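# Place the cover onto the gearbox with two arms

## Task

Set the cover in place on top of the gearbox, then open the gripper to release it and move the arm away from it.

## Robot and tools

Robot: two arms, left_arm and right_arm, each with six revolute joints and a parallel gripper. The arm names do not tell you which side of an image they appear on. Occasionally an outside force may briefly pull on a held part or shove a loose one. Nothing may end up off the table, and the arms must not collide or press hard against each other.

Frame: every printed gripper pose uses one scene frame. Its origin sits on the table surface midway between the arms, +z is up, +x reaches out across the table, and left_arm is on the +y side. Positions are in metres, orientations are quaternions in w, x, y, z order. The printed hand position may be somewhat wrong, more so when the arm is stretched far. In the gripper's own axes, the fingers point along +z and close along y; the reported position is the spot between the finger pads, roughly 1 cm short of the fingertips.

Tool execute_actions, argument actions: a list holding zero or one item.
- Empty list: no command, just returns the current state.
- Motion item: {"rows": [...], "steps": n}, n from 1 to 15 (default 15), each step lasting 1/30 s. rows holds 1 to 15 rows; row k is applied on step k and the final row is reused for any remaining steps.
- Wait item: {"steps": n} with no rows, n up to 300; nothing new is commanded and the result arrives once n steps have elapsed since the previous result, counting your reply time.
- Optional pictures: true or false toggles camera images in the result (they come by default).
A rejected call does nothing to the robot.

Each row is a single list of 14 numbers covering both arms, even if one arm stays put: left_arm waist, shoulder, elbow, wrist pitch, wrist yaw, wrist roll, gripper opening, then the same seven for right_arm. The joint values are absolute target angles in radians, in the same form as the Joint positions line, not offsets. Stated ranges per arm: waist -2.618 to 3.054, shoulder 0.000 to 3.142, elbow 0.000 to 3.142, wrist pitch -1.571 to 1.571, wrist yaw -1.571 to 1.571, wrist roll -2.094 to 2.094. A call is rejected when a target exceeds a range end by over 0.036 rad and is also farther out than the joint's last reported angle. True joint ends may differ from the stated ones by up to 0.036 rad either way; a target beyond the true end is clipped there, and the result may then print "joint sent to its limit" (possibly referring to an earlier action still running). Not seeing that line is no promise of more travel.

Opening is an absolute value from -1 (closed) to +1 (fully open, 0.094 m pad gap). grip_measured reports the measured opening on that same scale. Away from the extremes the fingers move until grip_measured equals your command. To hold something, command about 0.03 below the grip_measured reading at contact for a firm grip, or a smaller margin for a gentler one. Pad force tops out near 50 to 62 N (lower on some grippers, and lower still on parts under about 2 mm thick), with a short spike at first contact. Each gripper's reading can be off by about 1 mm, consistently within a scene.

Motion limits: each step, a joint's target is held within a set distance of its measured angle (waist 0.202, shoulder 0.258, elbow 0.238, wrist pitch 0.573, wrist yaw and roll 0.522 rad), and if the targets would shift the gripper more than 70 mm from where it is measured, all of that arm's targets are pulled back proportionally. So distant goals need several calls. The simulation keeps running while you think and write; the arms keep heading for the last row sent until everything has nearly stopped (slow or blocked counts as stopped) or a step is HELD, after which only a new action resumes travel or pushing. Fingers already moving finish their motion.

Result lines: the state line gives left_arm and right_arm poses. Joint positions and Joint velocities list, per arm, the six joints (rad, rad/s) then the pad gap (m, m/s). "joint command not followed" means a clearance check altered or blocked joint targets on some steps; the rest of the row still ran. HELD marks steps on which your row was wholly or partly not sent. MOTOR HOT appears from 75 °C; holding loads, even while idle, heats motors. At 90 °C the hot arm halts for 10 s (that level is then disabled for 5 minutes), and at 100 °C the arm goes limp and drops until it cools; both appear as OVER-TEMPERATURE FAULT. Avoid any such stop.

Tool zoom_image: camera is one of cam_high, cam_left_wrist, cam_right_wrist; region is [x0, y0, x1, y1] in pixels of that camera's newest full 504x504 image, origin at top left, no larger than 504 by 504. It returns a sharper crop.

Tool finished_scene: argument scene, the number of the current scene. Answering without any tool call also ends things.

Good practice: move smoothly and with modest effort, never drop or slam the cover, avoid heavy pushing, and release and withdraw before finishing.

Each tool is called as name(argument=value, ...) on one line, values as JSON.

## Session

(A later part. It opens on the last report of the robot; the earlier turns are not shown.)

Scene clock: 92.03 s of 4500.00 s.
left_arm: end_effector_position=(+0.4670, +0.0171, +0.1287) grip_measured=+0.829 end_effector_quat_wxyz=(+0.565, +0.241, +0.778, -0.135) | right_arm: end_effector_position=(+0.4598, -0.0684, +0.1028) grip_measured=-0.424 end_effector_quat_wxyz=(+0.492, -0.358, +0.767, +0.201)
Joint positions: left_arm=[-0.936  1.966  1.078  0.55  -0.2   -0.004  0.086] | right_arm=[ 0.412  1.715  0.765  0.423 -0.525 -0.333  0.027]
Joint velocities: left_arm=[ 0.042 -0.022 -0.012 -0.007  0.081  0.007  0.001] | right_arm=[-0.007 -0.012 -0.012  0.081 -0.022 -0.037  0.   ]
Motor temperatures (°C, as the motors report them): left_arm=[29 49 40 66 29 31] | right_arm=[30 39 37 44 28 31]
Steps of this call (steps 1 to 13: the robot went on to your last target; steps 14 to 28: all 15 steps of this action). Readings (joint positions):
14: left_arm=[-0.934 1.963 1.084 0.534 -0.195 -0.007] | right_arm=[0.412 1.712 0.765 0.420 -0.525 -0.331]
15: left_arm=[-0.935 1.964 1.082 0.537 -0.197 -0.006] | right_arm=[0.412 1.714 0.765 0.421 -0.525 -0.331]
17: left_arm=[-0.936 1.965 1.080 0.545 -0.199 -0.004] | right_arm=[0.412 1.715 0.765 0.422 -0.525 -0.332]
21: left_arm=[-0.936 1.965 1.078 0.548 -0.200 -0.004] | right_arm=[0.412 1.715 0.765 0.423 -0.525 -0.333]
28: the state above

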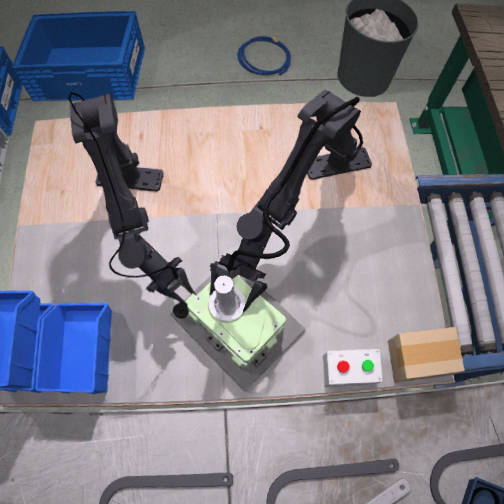

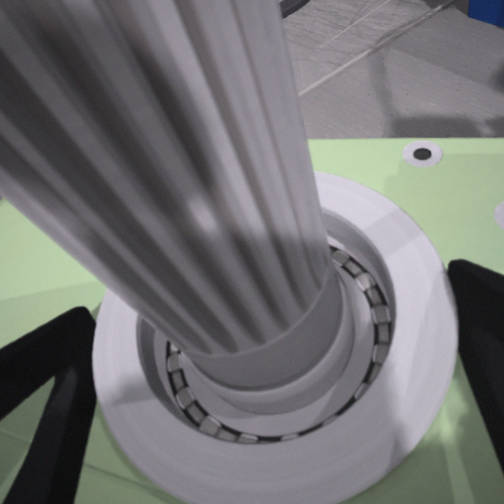

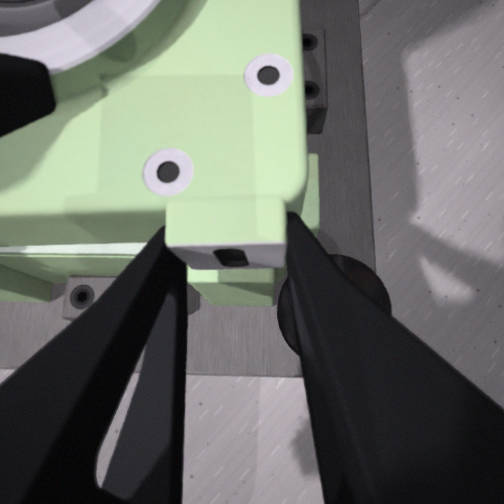

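execute_actions(actions=[{"rows":[[-0.938,1.93,1.125,0.65,-0.195,-0.0,0.74,0.432,1.685,0.775,0.49,-0.55,-0.335,-0.5]],"steps":15}])

zoom_image(camera="cam_high", region=[165,255,315,405])

Scene clock: 94.17 s of 4500.00 s.
left_arm: end_effector_position=(+0.4673, +0.0169, +0.1303) grip_measured=+0.829 end_effector_quat_wxyz=(+0.566, +0.240, +0.777, -0.136) | right_arm: end_effector_position=(+0.4600, -0.0680, +0.1032) grip_measured=-0.424 end_effector_quat_wxyz=(+0.493, -0.359, +0.767, +0.200)
Joint positions: left_arm=[-0.936  1.964  1.078  0.551 -0.2   -0.004  0.086] | right_arm=[ 0.413  1.715  0.765  0.425 -0.523 -0.333  0.027]
Joint velocities: left_arm=[-0.027 -0.002 -0.007  0.051  0.037 -0.007  0.   ] | right_arm=[-0.012  0.002 -0.002  0.051 -0.022  0.037 -0.   ]
Motor temperatures (°C, as the motors report them): left_arm=[29 49 40 66 29 31] | right_arm=[30 38 37 44 28 31]
Steps of this call (steps 1 to 15: the robot went on to your last target; steps 16 to 49: nothing new was sent; steps 50 to 64: all 15 steps of this action). Readings (joint positions):
50: left_arm=[-0.936 1.964 1.078 0.551 -0.200 -0.004] | right_arm=[0.413 1.715 0.765 0.425 -0.525 -0.333]
51: left_arm=[-0.936 1.964 1.078 0.551 -0.200 -0.004] | right_arm=[0.413 1.715 0.765 0.425 -0.523 -0.333]
53: left_arm=[-0.936 1.964 1.078 0.551 -0.200 -0.004] | right_arm=[0.413 1.715 0.765 0.425 -0.523 -0.333]
57: left_arm=[-0.936 1.964 1.078 0.551 -0.200 -0.004] | right_arm=[0.413 1.715 0.765 0.425 -0.523 -0.333]
64: the state above

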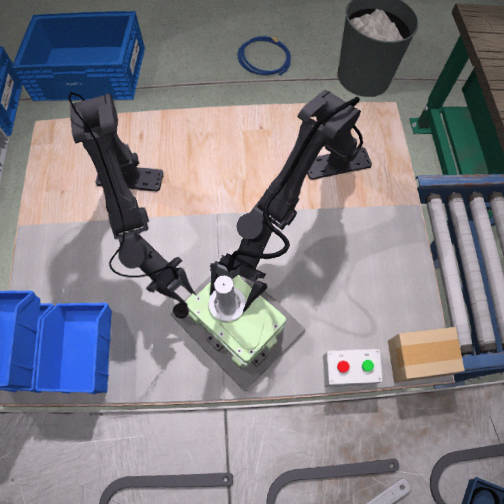

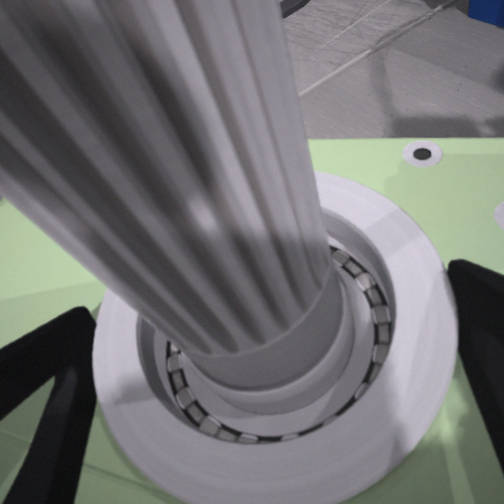

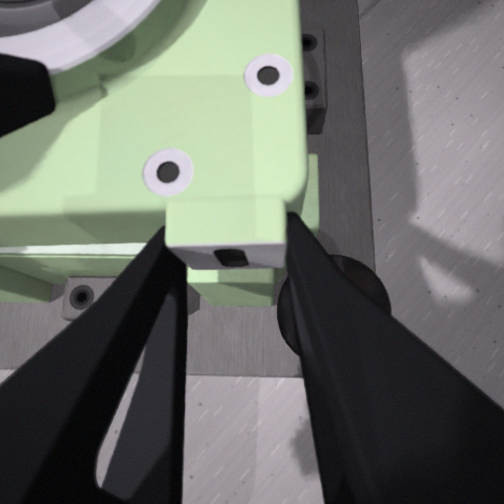

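Region (165, 255, 315, 405) of cam_high's 504x504 image, scaled by 3.360, with more detail than that image has.

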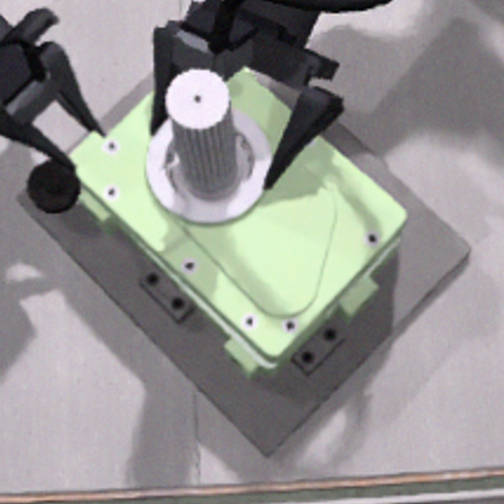

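execute_actions(actions=[{"rows":[[-0.938,1.99,1.075,0.56,-0.195,-0.06,0.74,0.415,1.64,0.80,0.36,-0.53,-0.335,-0.5]],"steps":15}])

Scene clock: 95.50 s of 4500.00 s.
left_arm: end_effector_position=(+0.4671, +0.0168, +0.1288) grip_measured=+0.829 end_effector_quat_wxyz=(+0.564, +0.234, +0.779, -0.140) | right_arm: end_effector_position=(+0.4594, -0.0688, +0.1055) grip_measured=-0.424 end_effector_quat_wxyz=(+0.489, -0.358, +0.772, +0.191)
Joint positions: left_arm=[-0.936  1.966  1.078  0.55  -0.199 -0.021  0.086] | right_arm=[ 0.42   1.697  0.773  0.389 -0.5   -0.339  0.027]
Joint velocities: left_arm=[-0.007 -0.012  0.002 -0.007  0.022  0.022 -0.   ] | right_arm=[-0.017  0.012  0.002 -0.095 -0.007  0.007 -0.   ]
Motor temperatures (°C, as the motors report them): left_arm=[29 49 40 65 29 31] | right_arm=[30 39 37 44 28 31]
Steps of this call (steps 1 to 15: the robot went on to your last target; steps 16 to 25: nothing new was sent; steps 26 to 40: all 15 steps of this action). Readings (joint positions):
26: left_arm=[-0.936 1.966 1.078 0.550 -0.200 -0.007] | right_arm=[0.413 1.710 0.765 0.417 -0.520 -0.333]
27: left_arm=[-0.936 1.966 1.078 0.550 -0.199 -0.014] | right_arm=[0.415 1.703 0.765 0.411 -0.513 -0.335]
29: left_arm=[-0.936 1.966 1.078 0.550 -0.199 -0.021] | right_arm=[0.419 1.698 0.768 0.401 -0.502 -0.337]
33: left_arm=[-0.936 1.966 1.078 0.550 -0.199 -0.021] | right_arm=[0.419 1.697 0.772 0.391 -0.501 -0.339]
40: the state above

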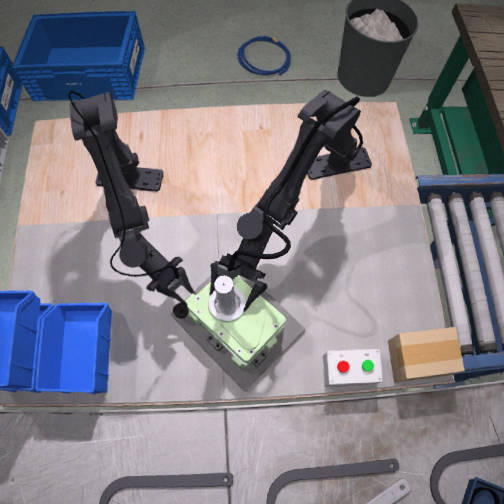

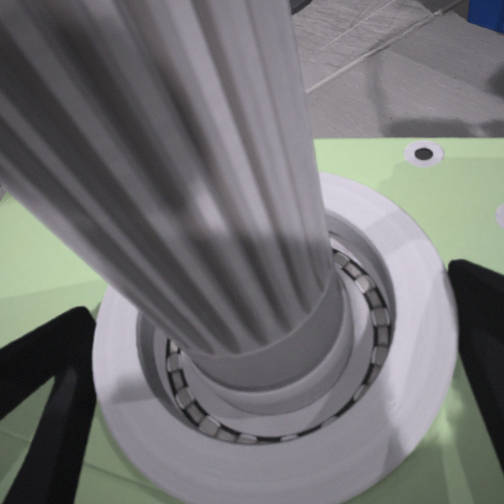

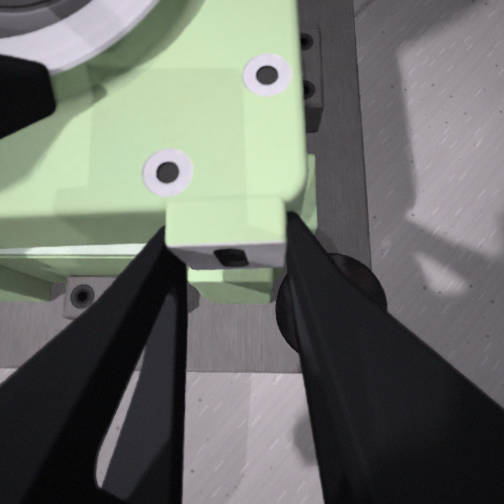

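execute_actions(actions=[{"rows":[[-0.938,1.99,1.075,0.42,-0.195,-0.09,0.74,0.42,1.67,0.78,0.34,-0.51,-0.335,-0.5]],"steps":15}])

Scene clock: 96.50 s of 4500.00 s.
left_arm: end_effector_position=(+0.4664, +0.0173, +0.1274) grip_measured=+0.829 end_effector_quat_wxyz=(+0.561, +0.234, +0.782, -0.140) | right_arm: end_effector_position=(+0.4593, -0.0688, +0.1050) grip_measured=-0.424 end_effector_quat_wxyz=(+0.489, -0.358, +0.772, +0.190)
Joint positions: left_arm=[-0.936  1.965  1.078  0.54  -0.198 -0.024  0.086] | right_arm=[ 0.421  1.697  0.773  0.387 -0.497 -0.34   0.027]
Joint velocities: left_arm=[ 0.007  0.007  0.007  0.037 -0.037  0.051  0.001] | right_arm=[-0.002 -0.007  0.002 -0.007  0.037 -0.037  0.   ]
Motor temperatures (°C, as the motors report them): left_arm=[29 48 40 65 29 31] | right_arm=[30 39 37 43 28 31]
Steps of this call (steps 1 to 15: the robot went on to your last target; steps 16 to 30: all 15 steps of this action). Readings (joint positions):
16: left_arm=[-0.936 1.965 1.078 0.542 -0.199 -0.022] | right_arm=[0.420 1.697 0.773 0.387 -0.498 -0.339]
17: left_arm=[-0.936 1.965 1.078 0.540 -0.198 -0.023] | right_arm=[0.421 1.697 0.773 0.387 -0.497 -0.339]
19: left_arm=[-0.936 1.965 1.078 0.540 -0.198 -0.024] | right_arm=[0.421 1.697 0.773 0.387 -0.497 -0.340]
23: left_arm=[-0.936 1.965 1.078 0.540 -0.198 -0.024] | right_arm=[0.421 1.697 0.773 0.387 -0.497 -0.340]
30: the state above

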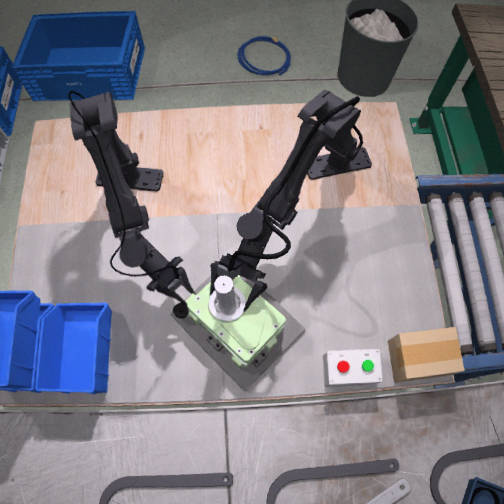

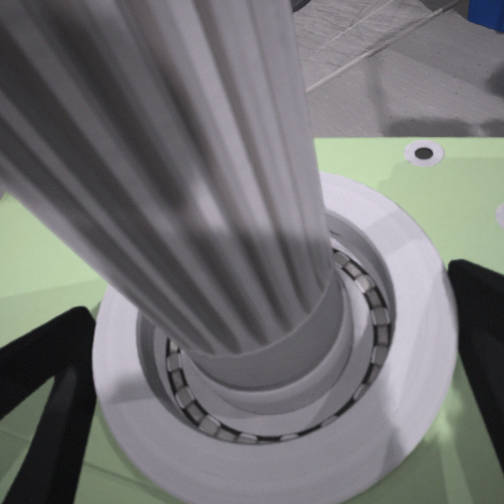

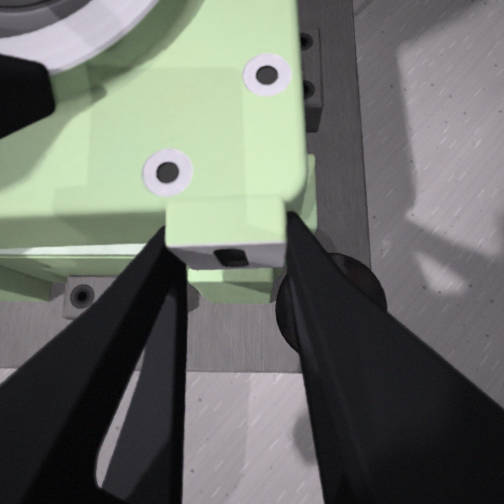

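execute_actions(actions=[{"rows":[[-0.936,1.96,1.09,0.55,-0.198,-0.024,1,0.42,1.69,0.778,0.39,-0.5,-0.34,-0.5]],"steps":12}], pictures=false)

execute_actions(actions=[{"rows":[[-0.936,1.9,1.03,0.55,-0.198,-0.024,1,0.42,1.69,0.778,0.39,-0.5,-0.34,-0.5],[-0.936,1.86,0.97,0.56,-0.198,-0.024,1,0.42,1.69,0.778,0.39,-0.5,-0.34,-0.5],[-0.936,1.82,0.92,0.57,-0.198,-0.024,1,0.42,1.69,0.778,0.39,-0.5,-0.34,-0.5],[-0.936,1.78,0.87,0.58,-0.198,-0.024,1,0.42,1.69,0.778,0.39,-0.5,-0.34,-0.5],[-0.936,1.74,0.82,0.59,-0.198,-0.024,1,0.42,1.69,0.778,0.39,-0.5,-0.34,-0.5],[-0.936,1.70,0.77,0.6,-0.198,-0.024,1,0.42,1.69,0.778,0.39,-0.5,-0.34,-0.5],[-0.936,1.65,0.72,0.6,-0.198,-0.024,1,0.42,1.69,0.778,0.39,-0.5,-0.34,-0.5],[-0.936,1.58,0.65,0.6,-0.198,-0.024,1,0.42,1.69,0.778,0.39,-0.5,-0.34,-0.5]],"steps":15}])

Scene clock: 98.07 s of 4500.00 s.
left_arm: end_effector_position=(+0.4667, +0.0171, +0.1293) grip_measured=+1.000 end_effector_quat_wxyz=(+0.563, +0.234, +0.780, -0.140) | right_arm: end_effector_position=(+0.4593, -0.0687, +0.1051) grip_measured=-0.424 end_effector_quat_wxyz=(+0.489, -0.359, +0.772, +0.190)
Joint positions: left_arm=[-0.936  1.963  1.078  0.545 -0.198 -0.022  0.094] | right_arm=[ 0.421  1.697  0.773  0.388 -0.497 -0.34   0.027]
Joint velocities: left_arm=[ 0.017  0.002  0.007  0.051 -0.022  0.022  0.   ] | right_arm=[-0.017  0.002 -0.002  0.066  0.081  0.007 -0.   ]
Motor temperatures (°C, as the motors report them): left_arm=[29 48 40 63 29 31] | right_arm=[30 39 37 43 28 31]
Steps of this call (steps 1 to 15: the robot went on to your last target; steps 16 to 35: nothing new was sent; steps 36 to 47: all 12 steps of this action). Readings (joint positions):
36: left_arm=[-0.936 1.963 1.078 0.543 -0.198 -0.022] | right_arm=[0.421 1.697 0.773 0.388 -0.497 -0.340]
37: left_arm=[-0.936 1.963 1.078 0.545 -0.198 -0.022] | right_arm=[0.421 1.697 0.773 0.388 -0.497 -0.340]
39: left_arm=[-0.936 1.963 1.078 0.545 -0.198 -0.022] | right_arm=[0.421 1.697 0.773 0.388 -0.497 -0.340]
43: left_arm=[-0.936 1.963 1.078 0.545 -0.198 -0.022] | right_arm=[0.421 1.697 0.773 0.388 -0.497 -0.340]
47: the state above

Scene clock: 98.57 s of 4500.00 s.
left_arm: end_effector_position=(+0.3902, +0.0876, +0.1359) grip_measured=+1.000 end_effector_quat_wxyz=(+0.557, +0.237, +0.784, -0.137) | right_arm: end_effector_position=(+0.4593, -0.0687, +0.1051) grip_measured=-0.424 end_effector_quat_wxyz=(+0.489, -0.359, +0.772, +0.190)
Joint positions: left_arm=[-0.936  1.593  0.66   0.575 -0.197 -0.022  0.094] | right_arm=[ 0.421  1.697  0.773  0.388 -0.497 -0.34   0.027]
Joint velocities: left_arm=[-0.012  0.017 -0.012  0.007  0.007 -0.022  0.   ] | right_arm=[ 0.002 -0.002 -0.012  0.066 -0.022  0.051 -0.001]
Motor temperatures (°C, as the motors report them): left_arm=[29 48 40 63 29 31] | right_arm=[30 39 37 43 28 31]
Steps of this call (steps 1 to 15: all 15 steps of this action). Readings (joint positions):
1: left_arm=[-0.936 1.959 1.073 0.545 -0.198 -0.022] | right_arm=[0.421 1.697 0.773 0.388 -0.497 -0.340]
2: left_arm=[-0.936 1.944 1.053 0.549 -0.198 -0.022] | right_arm=[0.421 1.697 0.773 0.388 -0.497 -0.340]
4: left_arm=[-0.936 1.879 0.969 0.556 -0.197 -0.022] | right_arm=[0.421 1.697 0.773 0.388 -0.497 -0.340]
8: left_arm=[-0.936 1.702 0.763 0.568 -0.197 -0.022] | right_arm=[0.421 1.697 0.773 0.388 -0.497 -0.340]
15: the state above

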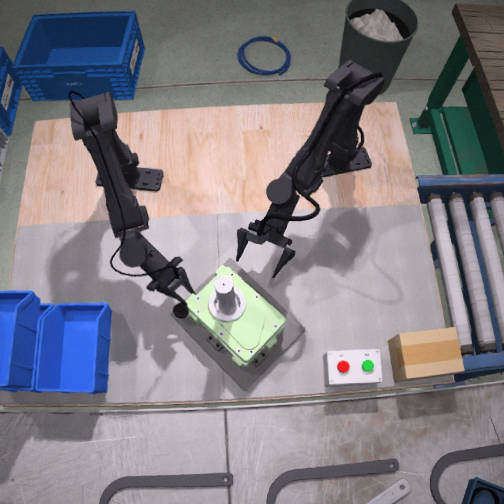

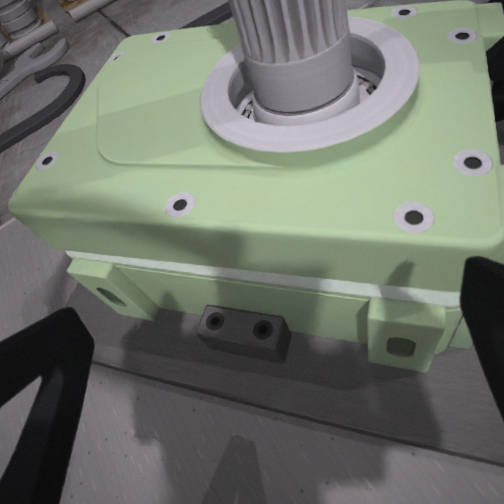

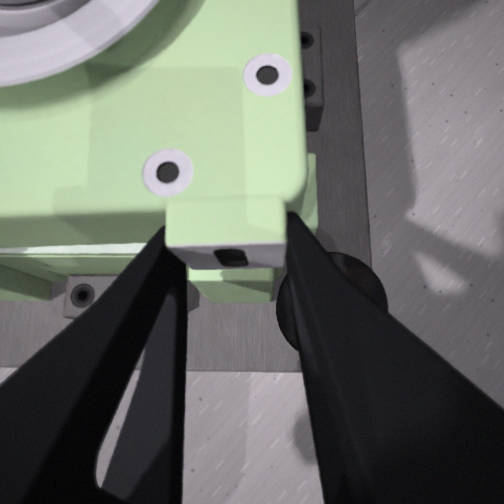

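execute_actions(actions=[{"rows":[[-0.9,1.6,0.8,0.4,-0.15,0,0.5,0.42,1.69,0.778,0.39,-0.5,-0.34,-0.5],[-0.85,1.63,0.95,0.2,-0.1,0,0,0.42,1.69,0.778,0.39,-0.5,-0.34,-0.5],[-0.8,1.66,1.1,0,-0.05,0,-0.5,0.42,1.69,0.778,0.39,-0.5,-0.34,-0.5],[-0.75,1.7,1.25,-0.2,0,0,-1,0.42,1.69,0.778,0.39,-0.5,-0.34,-0.5],[-0.7,1.75,1.5,-0.5,0,0,-1,0.42,1.69,0.778,0.39,-0.5,-0.34,-0.5]],"steps":15}], pictures=false)

execute_actions(actions=[{"rows":[[-0.7,1.9,1.75,-0.7,0,0,-1,0.42,1.69,0.778,0.39,-0.5,-0.34,-0.5],[-0.7,1.9,1.75,-0.7,0,0,-1,0.42,1.69,0.778,0.39,-0.5,-0.34,-0.5],[-0.7,1.9,1.75,-0.7,0,0,-1,0.42,1.69,0.778,0.39,-0.5,-0.34,-0.5],[-0.7,1.9,1.75,-0.7,0,0,-1,0.42,1.69,0.778,0.39,-0.5,-0.34,-0.5],[-0.7,1.9,1.75,-0.7,0,0,-1,0.42,1.69,0.778,0.39,-0.5,-0.34,-0.5],[-0.7,1.9,1.75,-0.7,0,0,-1,0.42,1.69,0.778,0.39,-0.5,-0.34,-0.5],[-0.7,2.05,1.97,-0.82,0,0,-1,0.42,1.69,0.778,0.39,-0.5,-0.34,-0.5]],"steps":15}])

Scene clock: 101.27 s of 4500.00 s.
left_arm: end_effector_position=(+0.4916, +0.1222, +0.2220) grip_measured=-0.991 end_effector_quat_wxyz=(+0.433, +0.214, +0.869, -0.102) | right_arm: end_effector_position=(+0.4593, -0.0687, +0.1051) grip_measured=-0.424 end_effector_quat_wxyz=(+0.489, -0.359, +0.772, +0.190)
Joint positions: left_arm=[-0.691  1.75   1.484 -0.383 -0.022 -0.007  0.   ] | right_arm=[ 0.421  1.697  0.773  0.388 -0.497 -0.34   0.027]
Joint velocities: left_arm=[-0.051 -0.217  0.144 -0.359  0.125  0.007  0.   ] | right_arm=[-0.017  0.002 -0.002  0.037 -0.051 -0.066 -0.   ]
Motor temperatures (°C, as the motors report them): left_arm=[29 47 39 62 29 31] | right_arm=[30 38 37 42 28 31]
Steps of this call (steps 1 to 15: the robot went on to your last target; steps 16 to 66: nothing new was sent; steps 67 to 81: all 15 steps of this action). Readings (joint positions):
67: left_arm=[-0.932 1.593 0.677 0.545 -0.191 -0.020] | right_arm=[0.421 1.697 0.773 0.388 -0.497 -0.340]
68: left_arm=[-0.920 1.602 0.725 0.468 -0.172 -0.016] | right_arm=[0.421 1.697 0.773 0.388 -0.497 -0.340]
70: left_arm=[-0.860 1.649 0.877 0.273 -0.112 -0.011] | right_arm=[0.421 1.697 0.773 0.388 -0.497 -0.340]
74: left_arm=[-0.707 1.758 1.202 -0.134 -0.056 -0.008] | right_arm=[0.421 1.697 0.773 0.388 -0.497 -0.340]
81: the state above

Scene clock: 101.77 s of 4500.00 s.
left_arm: end_effector_position=(+0.5172, +0.1043, +0.1790) grip_measured=-0.991 end_effector_quat_wxyz=(+0.312, +0.231, +0.918, -0.077) | right_arm: end_effector_position=(+0.4593, -0.0687, +0.1051) grip_measured=-0.424 end_effector_quat_wxyz=(+0.489, -0.359, +0.772, +0.190)
Joint positions: left_arm=[-0.693  2.069  1.932 -0.779 -0.009 -0.006  0.   ] | right_arm=[ 0.421  1.697  0.773  0.388 -0.497 -0.34   0.027]
Joint velocities: left_arm=[ 0.007 -0.007 -0.002 -0.344 -0.11   0.007  0.001] | right_arm=[-0.022 -0.022 -0.007 -0.051 -0.051  0.007  0.   ]
Motor temperatures (°C, as the motors report them): left_arm=[29 47 40 62 29 31] | right_arm=[30 38 37 42 28 31]
Steps of this call (steps 1 to 15: all 15 steps of this action). Readings (joint positions):
1: left_arm=[-0.692 1.763 1.532 -0.450 -0.019 -0.007] | right_arm=[0.421 1.697 0.773 0.388 -0.497 -0.340]
2: left_arm=[-0.693 1.801 1.608 -0.513 -0.016 -0.006] | right_arm=[0.421 1.697 0.773 0.388 -0.497 -0.340]
4: left_arm=[-0.693 1.864 1.704 -0.545 -0.013 -0.006] | right_arm=[0.421 1.697 0.773 0.388 -0.497 -0.340]
8: left_arm=[-0.693 1.965 1.838 -0.693 -0.011 -0.006] | right_arm=[0.421 1.697 0.773 0.388 -0.497 -0.340]
15: the state above

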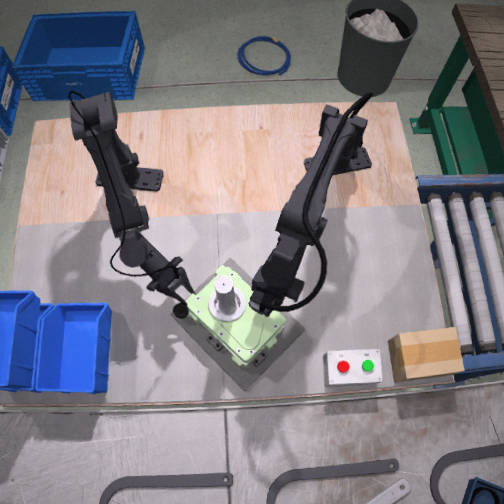

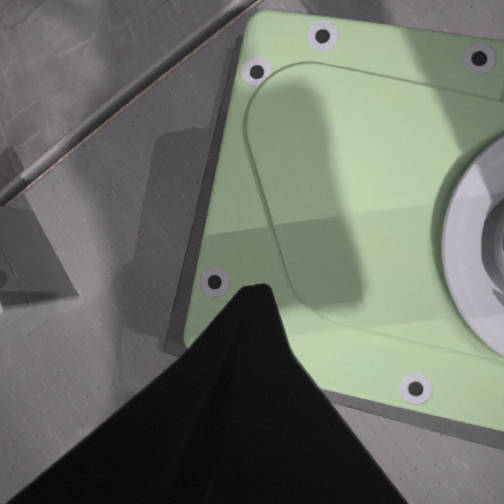

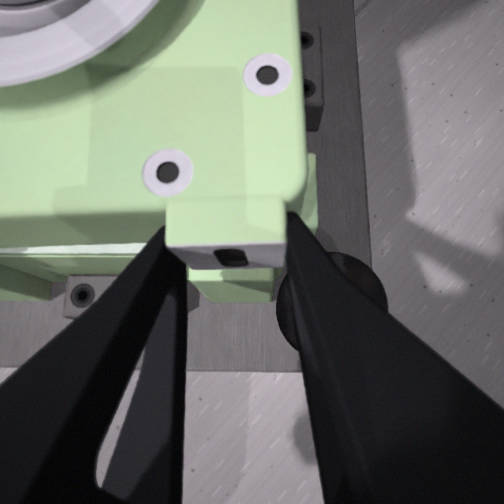

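execute_actions(actions=[{"rows":[[-0.73,2.1,2.05,-0.86,0,0,-1,0.42,1.69,0.778,0.39,-0.5,-0.34,-0.5],[-0.75,2.14,2.1,-0.88,0,0,-1,0.42,1.69,0.778,0.39,-0.5,-0.34,-0.5],[-0.765,2.17,2.14,-0.9,0,0,-1,0.42,1.69,0.778,0.39,-0.5,-0.34,-0.5],[-0.765,2.2,2.17,-0.92,0,0,-1,0.42,1.69,0.778,0.39,-0.5,-0.34,-0.5],[-0.765,2.23,2.17,-0.92,0,0,-1,0.42,1.69,0.778,0.39,-0.5,-0.34,-0.5]],"steps":15}])

Scene clock: 102.93 s of 4500.00 s.
left_arm: end_effector_position=(+0.5164, +0.0692, +0.1528) grip_measured=-0.991 end_effector_quat_wxyz=(+0.269, +0.260, +0.925, -0.068) | right_arm: end_effector_position=(+0.4593, -0.0688, +0.1050) grip_measured=-0.424 end_effector_quat_wxyz=(+0.489, -0.358, +0.772, +0.190)
Joint positions: left_arm=[-0.752  2.237  2.143 -0.914 -0.022 -0.008  0.   ] | right_arm=[ 0.421  1.697  0.773  0.387 -0.496 -0.34   0.027]
Joint velocities: left_arm=[-0.007  0.002 -0.007 -0.037 -0.022 -0.066 -0.003] | right_arm=[-0.002  0.012 -0.007  0.022  0.051 -0.007  0.001]
Motor temperatures (°C, as the motors report them): left_arm=[29 47 40 61 29 31] | right_arm=[30 38 37 42 28 31]
Steps of this call (steps 1 to 20: the robot went on to your last target; steps 21 to 35: all 15 steps of this action). Readings (joint positions):
21: left_arm=[-0.695 2.076 1.950 -0.825 -0.009 -0.006] | right_arm=[0.421 1.697 0.773 0.388 -0.497 -0.340]
22: left_arm=[-0.700 2.095 1.988 -0.847 -0.009 -0.006] | right_arm=[0.421 1.697 0.773 0.388 -0.497 -0.340]
24: left_arm=[-0.721 2.144 2.079 -0.864 -0.009 -0.006] | right_arm=[0.421 1.697 0.773 0.388 -0.497 -0.340]
28: left_arm=[-0.752 2.203 2.143 -0.878 -0.022 -0.009] | right_arm=[0.421 1.697 0.773 0.387 -0.496 -0.340]
35: the state above

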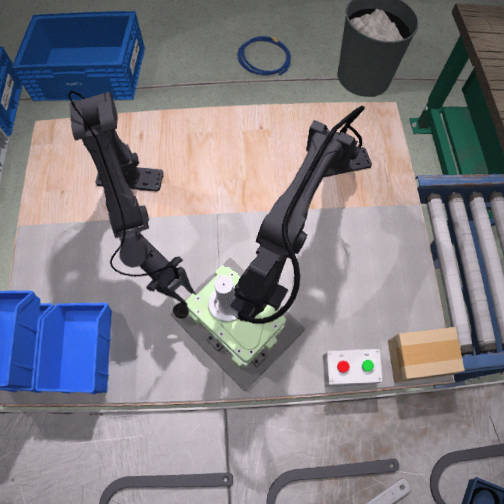

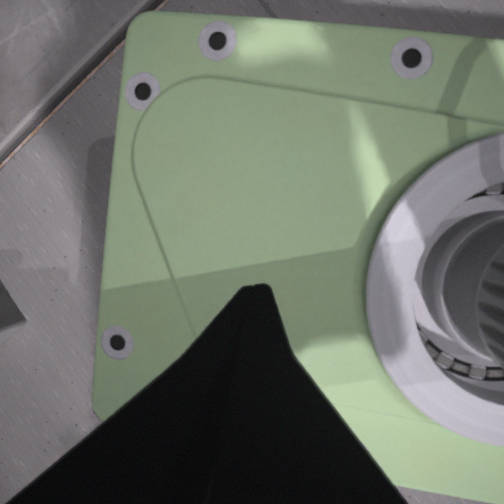

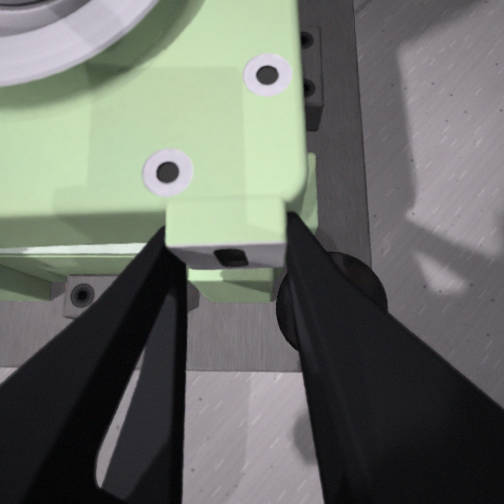

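Appears to touch the shaft; back off a little and press.

execute_actions(actions=[{"rows":[[-0.725,2.235,2.16,-0.92,0,0,-1,0.42,1.69,0.778,0.39,-0.5,-0.34,-0.5],[-0.725,2.235,2.16,-0.92,0,0,-1,0.42,1.69,0.778,0.39,-0.5,-0.34,-0.5],[-0.725,2.235,2.16,-0.92,0,0,-1,0.42,1.69,0.778,0.39,-0.5,-0.34,-0.5],[-0.725,2.25,2.16,-0.92,0,0,-1,0.42,1.69,0.778,0.39,-0.5,-0.34,-0.5],[-0.725,2.26,2.16,-0.92,0,0,-1,0.42,1.69,0.778,0.39,-0.5,-0.34,-0.5],[-0.725,2.27,2.16,-0.92,0,0,-1,0.42,1.69,0.778,0.39,-0.5,-0.34,-0.5],[-0.725,2.28,2.16,-0.92,0,0,-1,0.42,1.69,0.778,0.39,-0.5,-0.34,-0.5],[-0.725,2.29,2.16,-0.92,0,0,-1,0.42,1.69,0.778,0.39,-0.5,-0.34,-0.5],[-0.725,2.30,2.16,-0.93,0,0,-1,0.42,1.70,0.778,0.38,-0.5,-0.34,-0.5],[-0.725,2.31,2.16,-0.94,0,0,-1,0.42,1.71,0.778,0.37,-0.5,-0.34,-0.5],[-0.725,2.33,2.16,-0.96,0,0,-1,0.42,1.72,0.778,0.36,-0.5,-0.34,-0.5]],"steps":15}])

Scene clock: 104.57 s of 4500.00 s.
left_arm: end_effector_position=(+0.5251, +0.0755, +0.1313) grip_measured=-0.991 end_effector_quat_wxyz=(+0.254, +0.254, +0.931, -0.067) | right_arm: end_effector_position=(+0.4592, -0.0686, +0.1020) grip_measured=-0.424 end_effector_quat_wxyz=(+0.486, -0.359, +0.774, +0.191)
Joint positions: left_arm=[-0.731  2.284  2.152 -0.907 -0.009 -0.006  0.   ] | right_arm=[ 0.421  1.704  0.773  0.388 -0.498 -0.34   0.027]
Joint velocities: left_arm=[-0.012 -0.012  0.007  0.022 -0.081  0.051  0.   ] | right_arm=[ 0.002 -0.022  0.002 -0.007  0.051 -0.037  0.   ]
Motor temperatures (°C, as the motors report them): left_arm=[29 48 40 61 29 31] | right_arm=[30 38 36 42 28 31]
Steps of this call (steps 1 to 15: the robot went on to your last target; steps 16 to 34: nothing new was sent; steps 35 to 49: all 15 steps of this action). Readings (joint positions):
35: left_arm=[-0.750 2.237 2.143 -0.915 -0.021 -0.008] | right_arm=[0.421 1.697 0.773 0.387 -0.496 -0.340]
36: left_arm=[-0.747 2.237 2.143 -0.915 -0.017 -0.008] | right_arm=[0.421 1.697 0.773 0.387 -0.496 -0.340]
38: left_arm=[-0.741 2.238 2.143 -0.915 -0.014 -0.007] | right_arm=[0.421 1.697 0.773 0.387 -0.496 -0.340]
42: left_arm=[-0.731 2.257 2.143 -0.915 -0.012 -0.007] | right_arm=[0.421 1.697 0.773 0.387 -0.496 -0.340]
49: the state above

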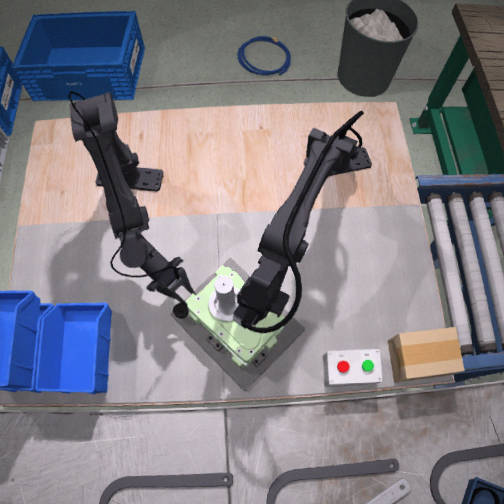

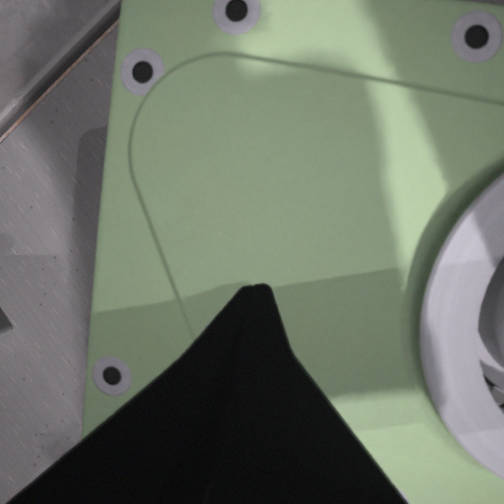

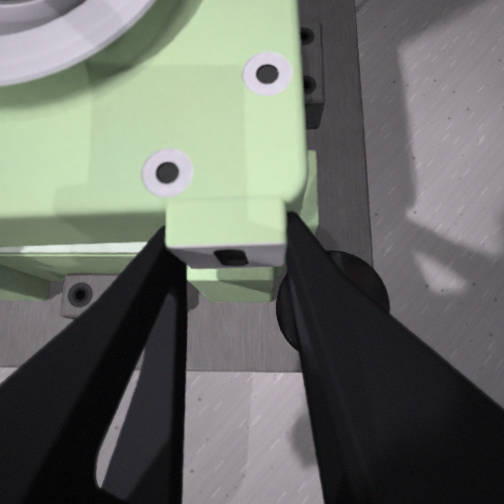

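execute_actions(actions=[{"rows":[[-0.725,2.37,2.13,-1.0,0,0,-1,0.42,1.76,0.76,0.33,-0.5,-0.34,-0.5]],"steps":15}])

Scene clock: 105.57 s of 4500.00 s.
left_arm: end_effector_position=(+0.5250, +0.0755, +0.1298) grip_measured=-0.991 end_effector_quat_wxyz=(+0.253, +0.254, +0.931, -0.066) | right_arm: end_effector_position=(+0.4593, -0.0685, +0.0999) grip_measured=-0.424 end_effector_quat_wxyz=(+0.485, -0.358, +0.774, +0.195)
Joint positions: left_arm=[-0.731  2.286  2.152 -0.908 -0.009 -0.006  0.   ] | right_arm=[ 0.418  1.713  0.773  0.394 -0.507 -0.338  0.027]
Joint velocities: left_arm=[-0.007 -0.002  0.002 -0.037  0.037 -0.066 -0.   ] | right_arm=[-0.002 -0.007  0.012 -0.007  0.051  0.007 -0.001]
Motor temperatures (°C, as the motors report them): left_arm=[29 47 40 60 29 31] | right_arm=[30 38 36 42 28 31]
Steps of this call (steps 1 to 15: the robot went on to your last target; steps 16 to 30: all 15 steps of this action). Readings (joint positions):
16: left_arm=[-0.731 2.286 2.152 -0.908 -0.009 -0.006] | right_arm=[0.421 1.708 0.773 0.388 -0.499 -0.340]
17: left_arm=[-0.731 2.286 2.152 -0.908 -0.009 -0.006] | right_arm=[0.420 1.711 0.773 0.391 -0.501 -0.339]
19: left_arm=[-0.731 2.286 2.152 -0.908 -0.009 -0.006] | right_arm=[0.418 1.713 0.773 0.394 -0.506 -0.338]
23: left_arm=[-0.731 2.286 2.152 -0.908 -0.009 -0.006] | right_arm=[0.418 1.713 0.773 0.394 -0.507 -0.338]
30: the state above

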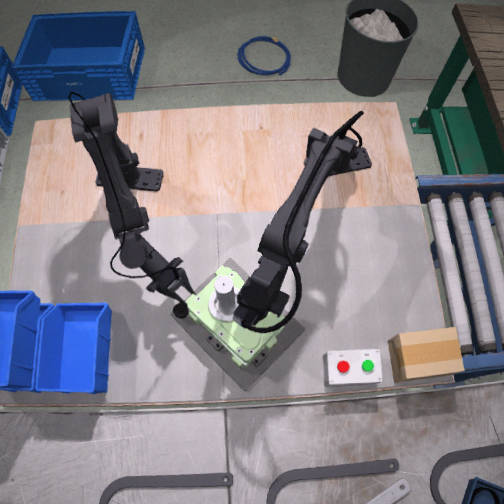

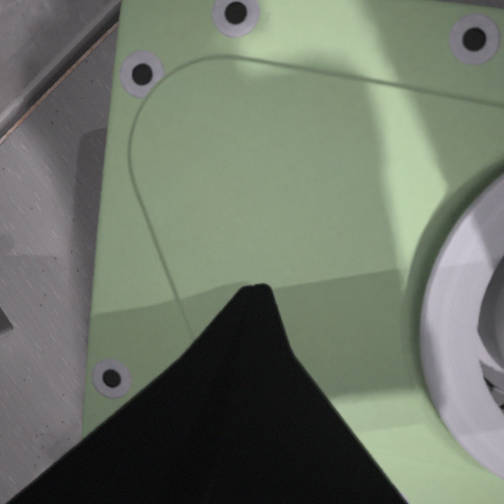

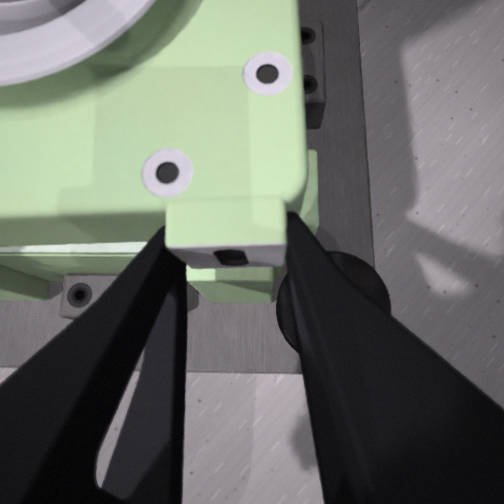

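execute_actions(actions=[{"rows":[[-0.725,2.26,2.17,-0.9,0,0,-1,0.45,1.66,0.79,0.45,-0.42,-0.34,-0.5]],"steps":15}])

Scene clock: 106.90 s of 4500.00 s.
left_arm: end_effector_position=(+0.5259, +0.0749, +0.1341) grip_measured=-0.991 end_effector_quat_wxyz=(+0.258, +0.254, +0.930, -0.068) | right_arm: end_effector_position=(+0.4602, -0.0681, +0.1025) grip_measured=-0.424 end_effector_quat_wxyz=(+0.487, -0.354, +0.778, +0.180)
Joint positions: left_arm=[-0.731  2.28   2.153 -0.903 -0.009 -0.006  0.   ] | right_arm=[ 0.436  1.697  0.773  0.383 -0.458 -0.333  0.027]
Joint velocities: left_arm=[-0.007  0.002 -0.002 -0.037  0.022 -0.022  0.   ] | right_arm=[ 0.012  0.002  0.002 -0.037  0.081  0.022 -0.   ]
Motor temperatures (°C, as the motors report them): left_arm=[29 47 40 59 29 31] | right_arm=[30 38 36 42 28 31]
Steps of this call (steps 1 to 15: the robot went on to your last target; steps 16 to 25: nothing new was sent; steps 26 to 40: all 15 steps of this action). Readings (joint positions):
26: left_arm=[-0.731 2.281 2.153 -0.903 -0.009 -0.006] | right_arm=[0.421 1.708 0.773 0.399 -0.499 -0.338]
27: left_arm=[-0.731 2.280 2.153 -0.903 -0.009 -0.006] | right_arm=[0.426 1.703 0.773 0.394 -0.483 -0.337]
29: left_arm=[-0.731 2.280 2.153 -0.903 -0.009 -0.006] | right_arm=[0.432 1.699 0.773 0.388 -0.467 -0.334]
33: left_arm=[-0.731 2.280 2.153 -0.903 -0.009 -0.006] | right_arm=[0.434 1.698 0.773 0.385 -0.461 -0.333]
40: the state above

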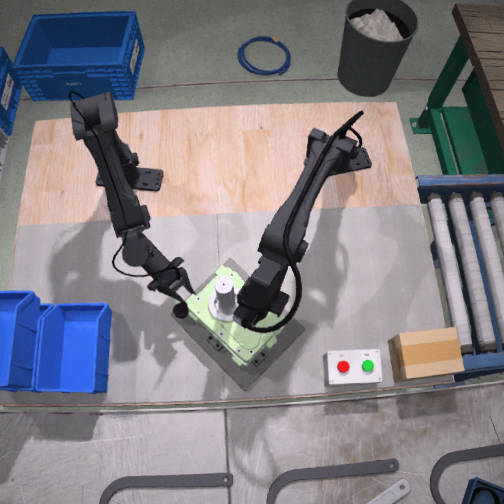

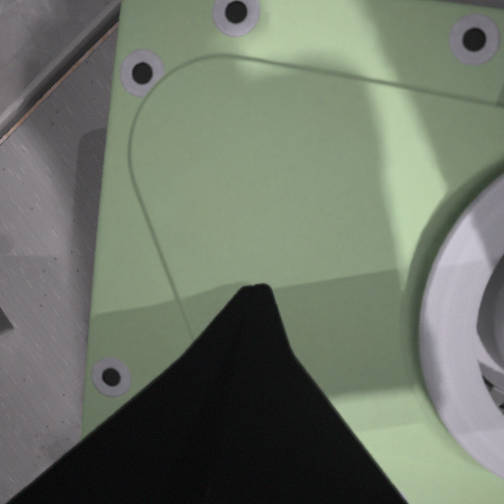

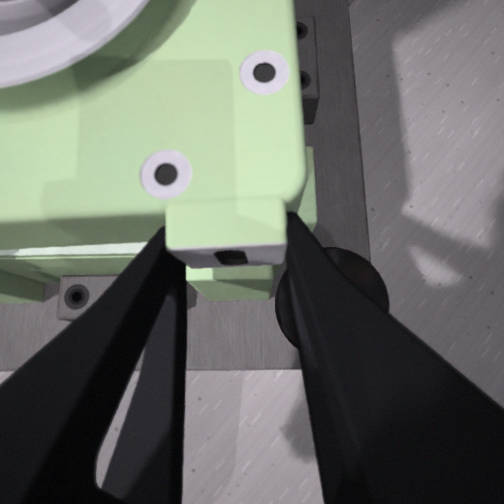

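execute_actions(actions=[{"rows":[[-0.74,2.27,2.2,-0.85,0,0,-1,0.425,1.69,0.778,0.39,-0.5,-0.335,-0.5],[-0.74,2.28,2.23,-0.8,0,0,-1,0.425,1.69,0.778,0.39,-0.5,-0.335,-0.5],[-0.74,2.3,2.25,-0.76,0,0,-1,0.425,1.69,0.778,0.39,-0.5,-0.335,-0.5],[-0.74,2.31,2.25,-0.75,0,0,-1,0.425,1.69,0.778,0.39,-0.5,-0.335,-0.5],[-0.74,2.32,2.25,-0.75,0,0,-1,0.425,1.69,0.778,0.39,-0.5,-0.335,-0.5],[-0.74,2.33,2.25,-0.75,0,0,-1,0.425,1.69,0.778,0.39,-0.5,-0.335,-0.5],[-0.74,2.34,2.25,-0.75,0,0,-1,0.425,1.69,0.778,0.39,-0.5,-0.335,-0.5],[-0.74,2.35,2.25,-0.75,0,0,-1,0.425,1.69,0.778,0.39,-0.5,-0.335,-0.5],[-0.74,2.36,2.25,-0.75,0,0,-1,0.425,1.69,0.778,0.39,-0.5,-0.335,-0.5]],"steps":15}])

Scene clock: 109.00 s of 4500.00 s.
left_arm: end_effector_position=(+0.5630, +0.0524, +0.1360) grip_measured=-0.991 end_effector_quat_wxyz=(+0.319, +0.248, +0.911, -0.086) | right_arm: end_effector_position=(+0.4589, -0.0681, +0.1026) grip_measured=-0.424 end_effector_quat_wxyz=(+0.484, -0.353, +0.778, +0.188)
Joint positions: left_arm=[-0.731  2.362  2.226 -0.76  -0.008 -0.005  0.   ] | right_arm=[ 0.429  1.697  0.773  0.38  -0.478 -0.329  0.027]
Joint velocities: left_arm=[-0.007  0.002 -0.002  0.066  0.022 -0.022 -0.001] | right_arm=[ 0.007 -0.007 -0.007 -0.037  0.007  0.007  0.   ]
Motor temperatures (°C, as the motors report them): left_arm=[29 48 40 58 29 31] | right_arm=[30 38 36 42 28 31]
Steps of this call (steps 1 to 15: the robot went on to your last target; steps 16 to 48: nothing new was sent; steps 49 to 63: all 15 steps of this action). Readings (joint positions):
49: left_arm=[-0.731 2.280 2.155 -0.902 -0.009 -0.006] | right_arm=[0.434 1.697 0.773 0.380 -0.464 -0.333]
50: left_arm=[-0.731 2.283 2.163 -0.899 -0.009 -0.006] | right_arm=[0.432 1.697 0.773 0.380 -0.469 -0.333]
52: left_arm=[-0.731 2.298 2.195 -0.865 -0.009 -0.006] | right_arm=[0.431 1.697 0.773 0.380 -0.471 -0.333]
56: left_arm=[-0.731 2.319 2.224 -0.794 -0.008 -0.006] | right_arm=[0.431 1.697 0.773 0.380 -0.472 -0.333]
63: the state above

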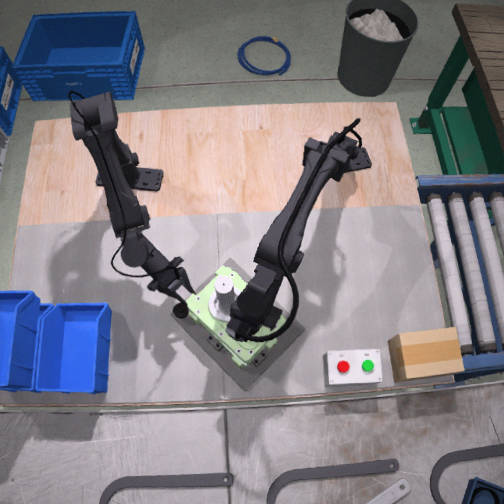

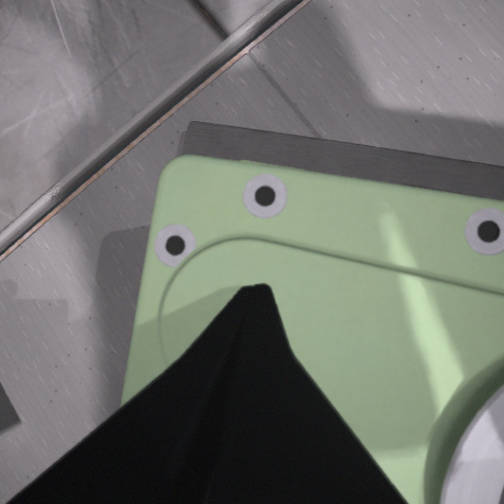

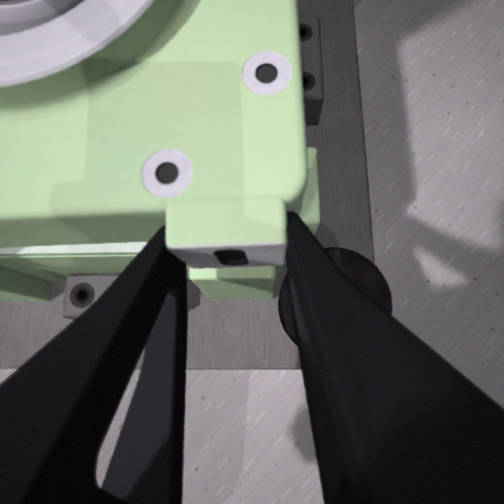

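execute_actions(actions=[{"rows":[[-0.74,2.39,2.23,-0.79,0,0,-1,0.425,1.71,0.77,0.37,-0.5,-0.335,-0.5],[-0.74,2.41,2.23,-0.81,0,0,-1,0.425,1.72,0.77,0.36,-0.5,-0.335,-0.5],[-0.74,2.43,2.22,-0.83,0,0,-1,0.425,1.73,0.77,0.35,-0.5,-0.335,-0.5],[-0.74,2.45,2.22,-0.85,0,0,-1,0.425,1.74,0.77,0.34,-0.5,-0.335,-0.5]],"steps":15}])

Scene clock: 110.10 s of 4500.00 s.
left_arm: end_effector_position=(+0.5643, +0.0514, +0.1320) grip_measured=-0.991 end_effector_quat_wxyz=(+0.319, +0.249, +0.911, -0.086) | right_arm: end_effector_position=(+0.4584, -0.0680, +0.0992) grip_measured=-0.424 end_effector_quat_wxyz=(+0.480, -0.352, +0.779, +0.194)
Joint positions: left_arm=[-0.731  2.371  2.226 -0.753 -0.007 -0.005  0.   ] | right_arm=[ 0.425  1.707  0.773  0.382 -0.491 -0.324  0.027]
Joint velocities: left_arm=[-0.012  0.002 -0.002 -0.007  0.081 -0.022 -0.001] | right_arm=[-0.022  0.012  0.002  0.022  0.066 -0.022  0.   ]
Motor temperatures (°C, as the motors report them): left_arm=[29 48 40 58 29 31] | right_arm=[30 38 36 42 28 31]
Steps of this call (steps 1 to 15: the robot went on to your last target; steps 16 to 18: nothing new was sent; steps 19 to 33: all 15 steps of this action). Readings (joint positions):
19: left_arm=[-0.731 2.364 2.226 -0.761 -0.008 -0.005] | right_arm=[0.429 1.698 0.773 0.380 -0.479 -0.329]
20: left_arm=[-0.731 2.366 2.226 -0.761 -0.008 -0.005] | right_arm=[0.429 1.700 0.773 0.379 -0.479 -0.329]
22: left_arm=[-0.731 2.370 2.226 -0.760 -0.007 -0.005] | right_arm=[0.428 1.706 0.773 0.380 -0.484 -0.325]
26: left_arm=[-0.731 2.371 2.226 -0.755 -0.007 -0.005] | right_arm=[0.425 1.707 0.773 0.382 -0.490 -0.324]
33: the state above

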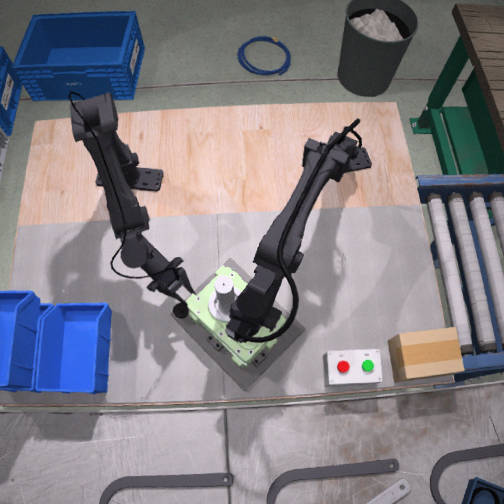

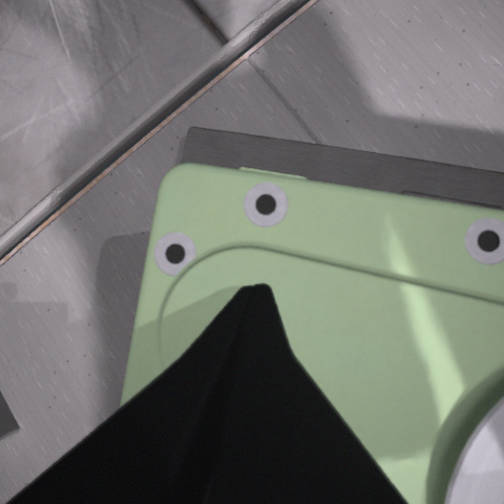

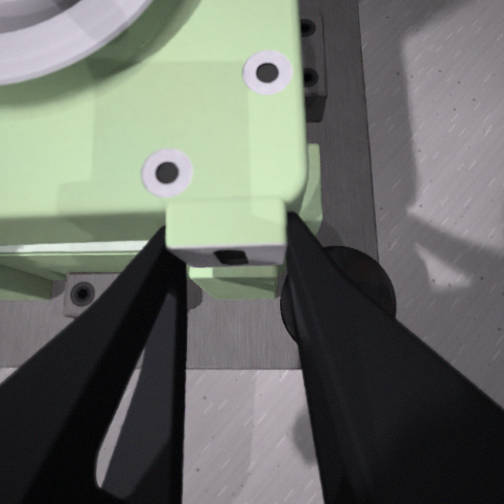

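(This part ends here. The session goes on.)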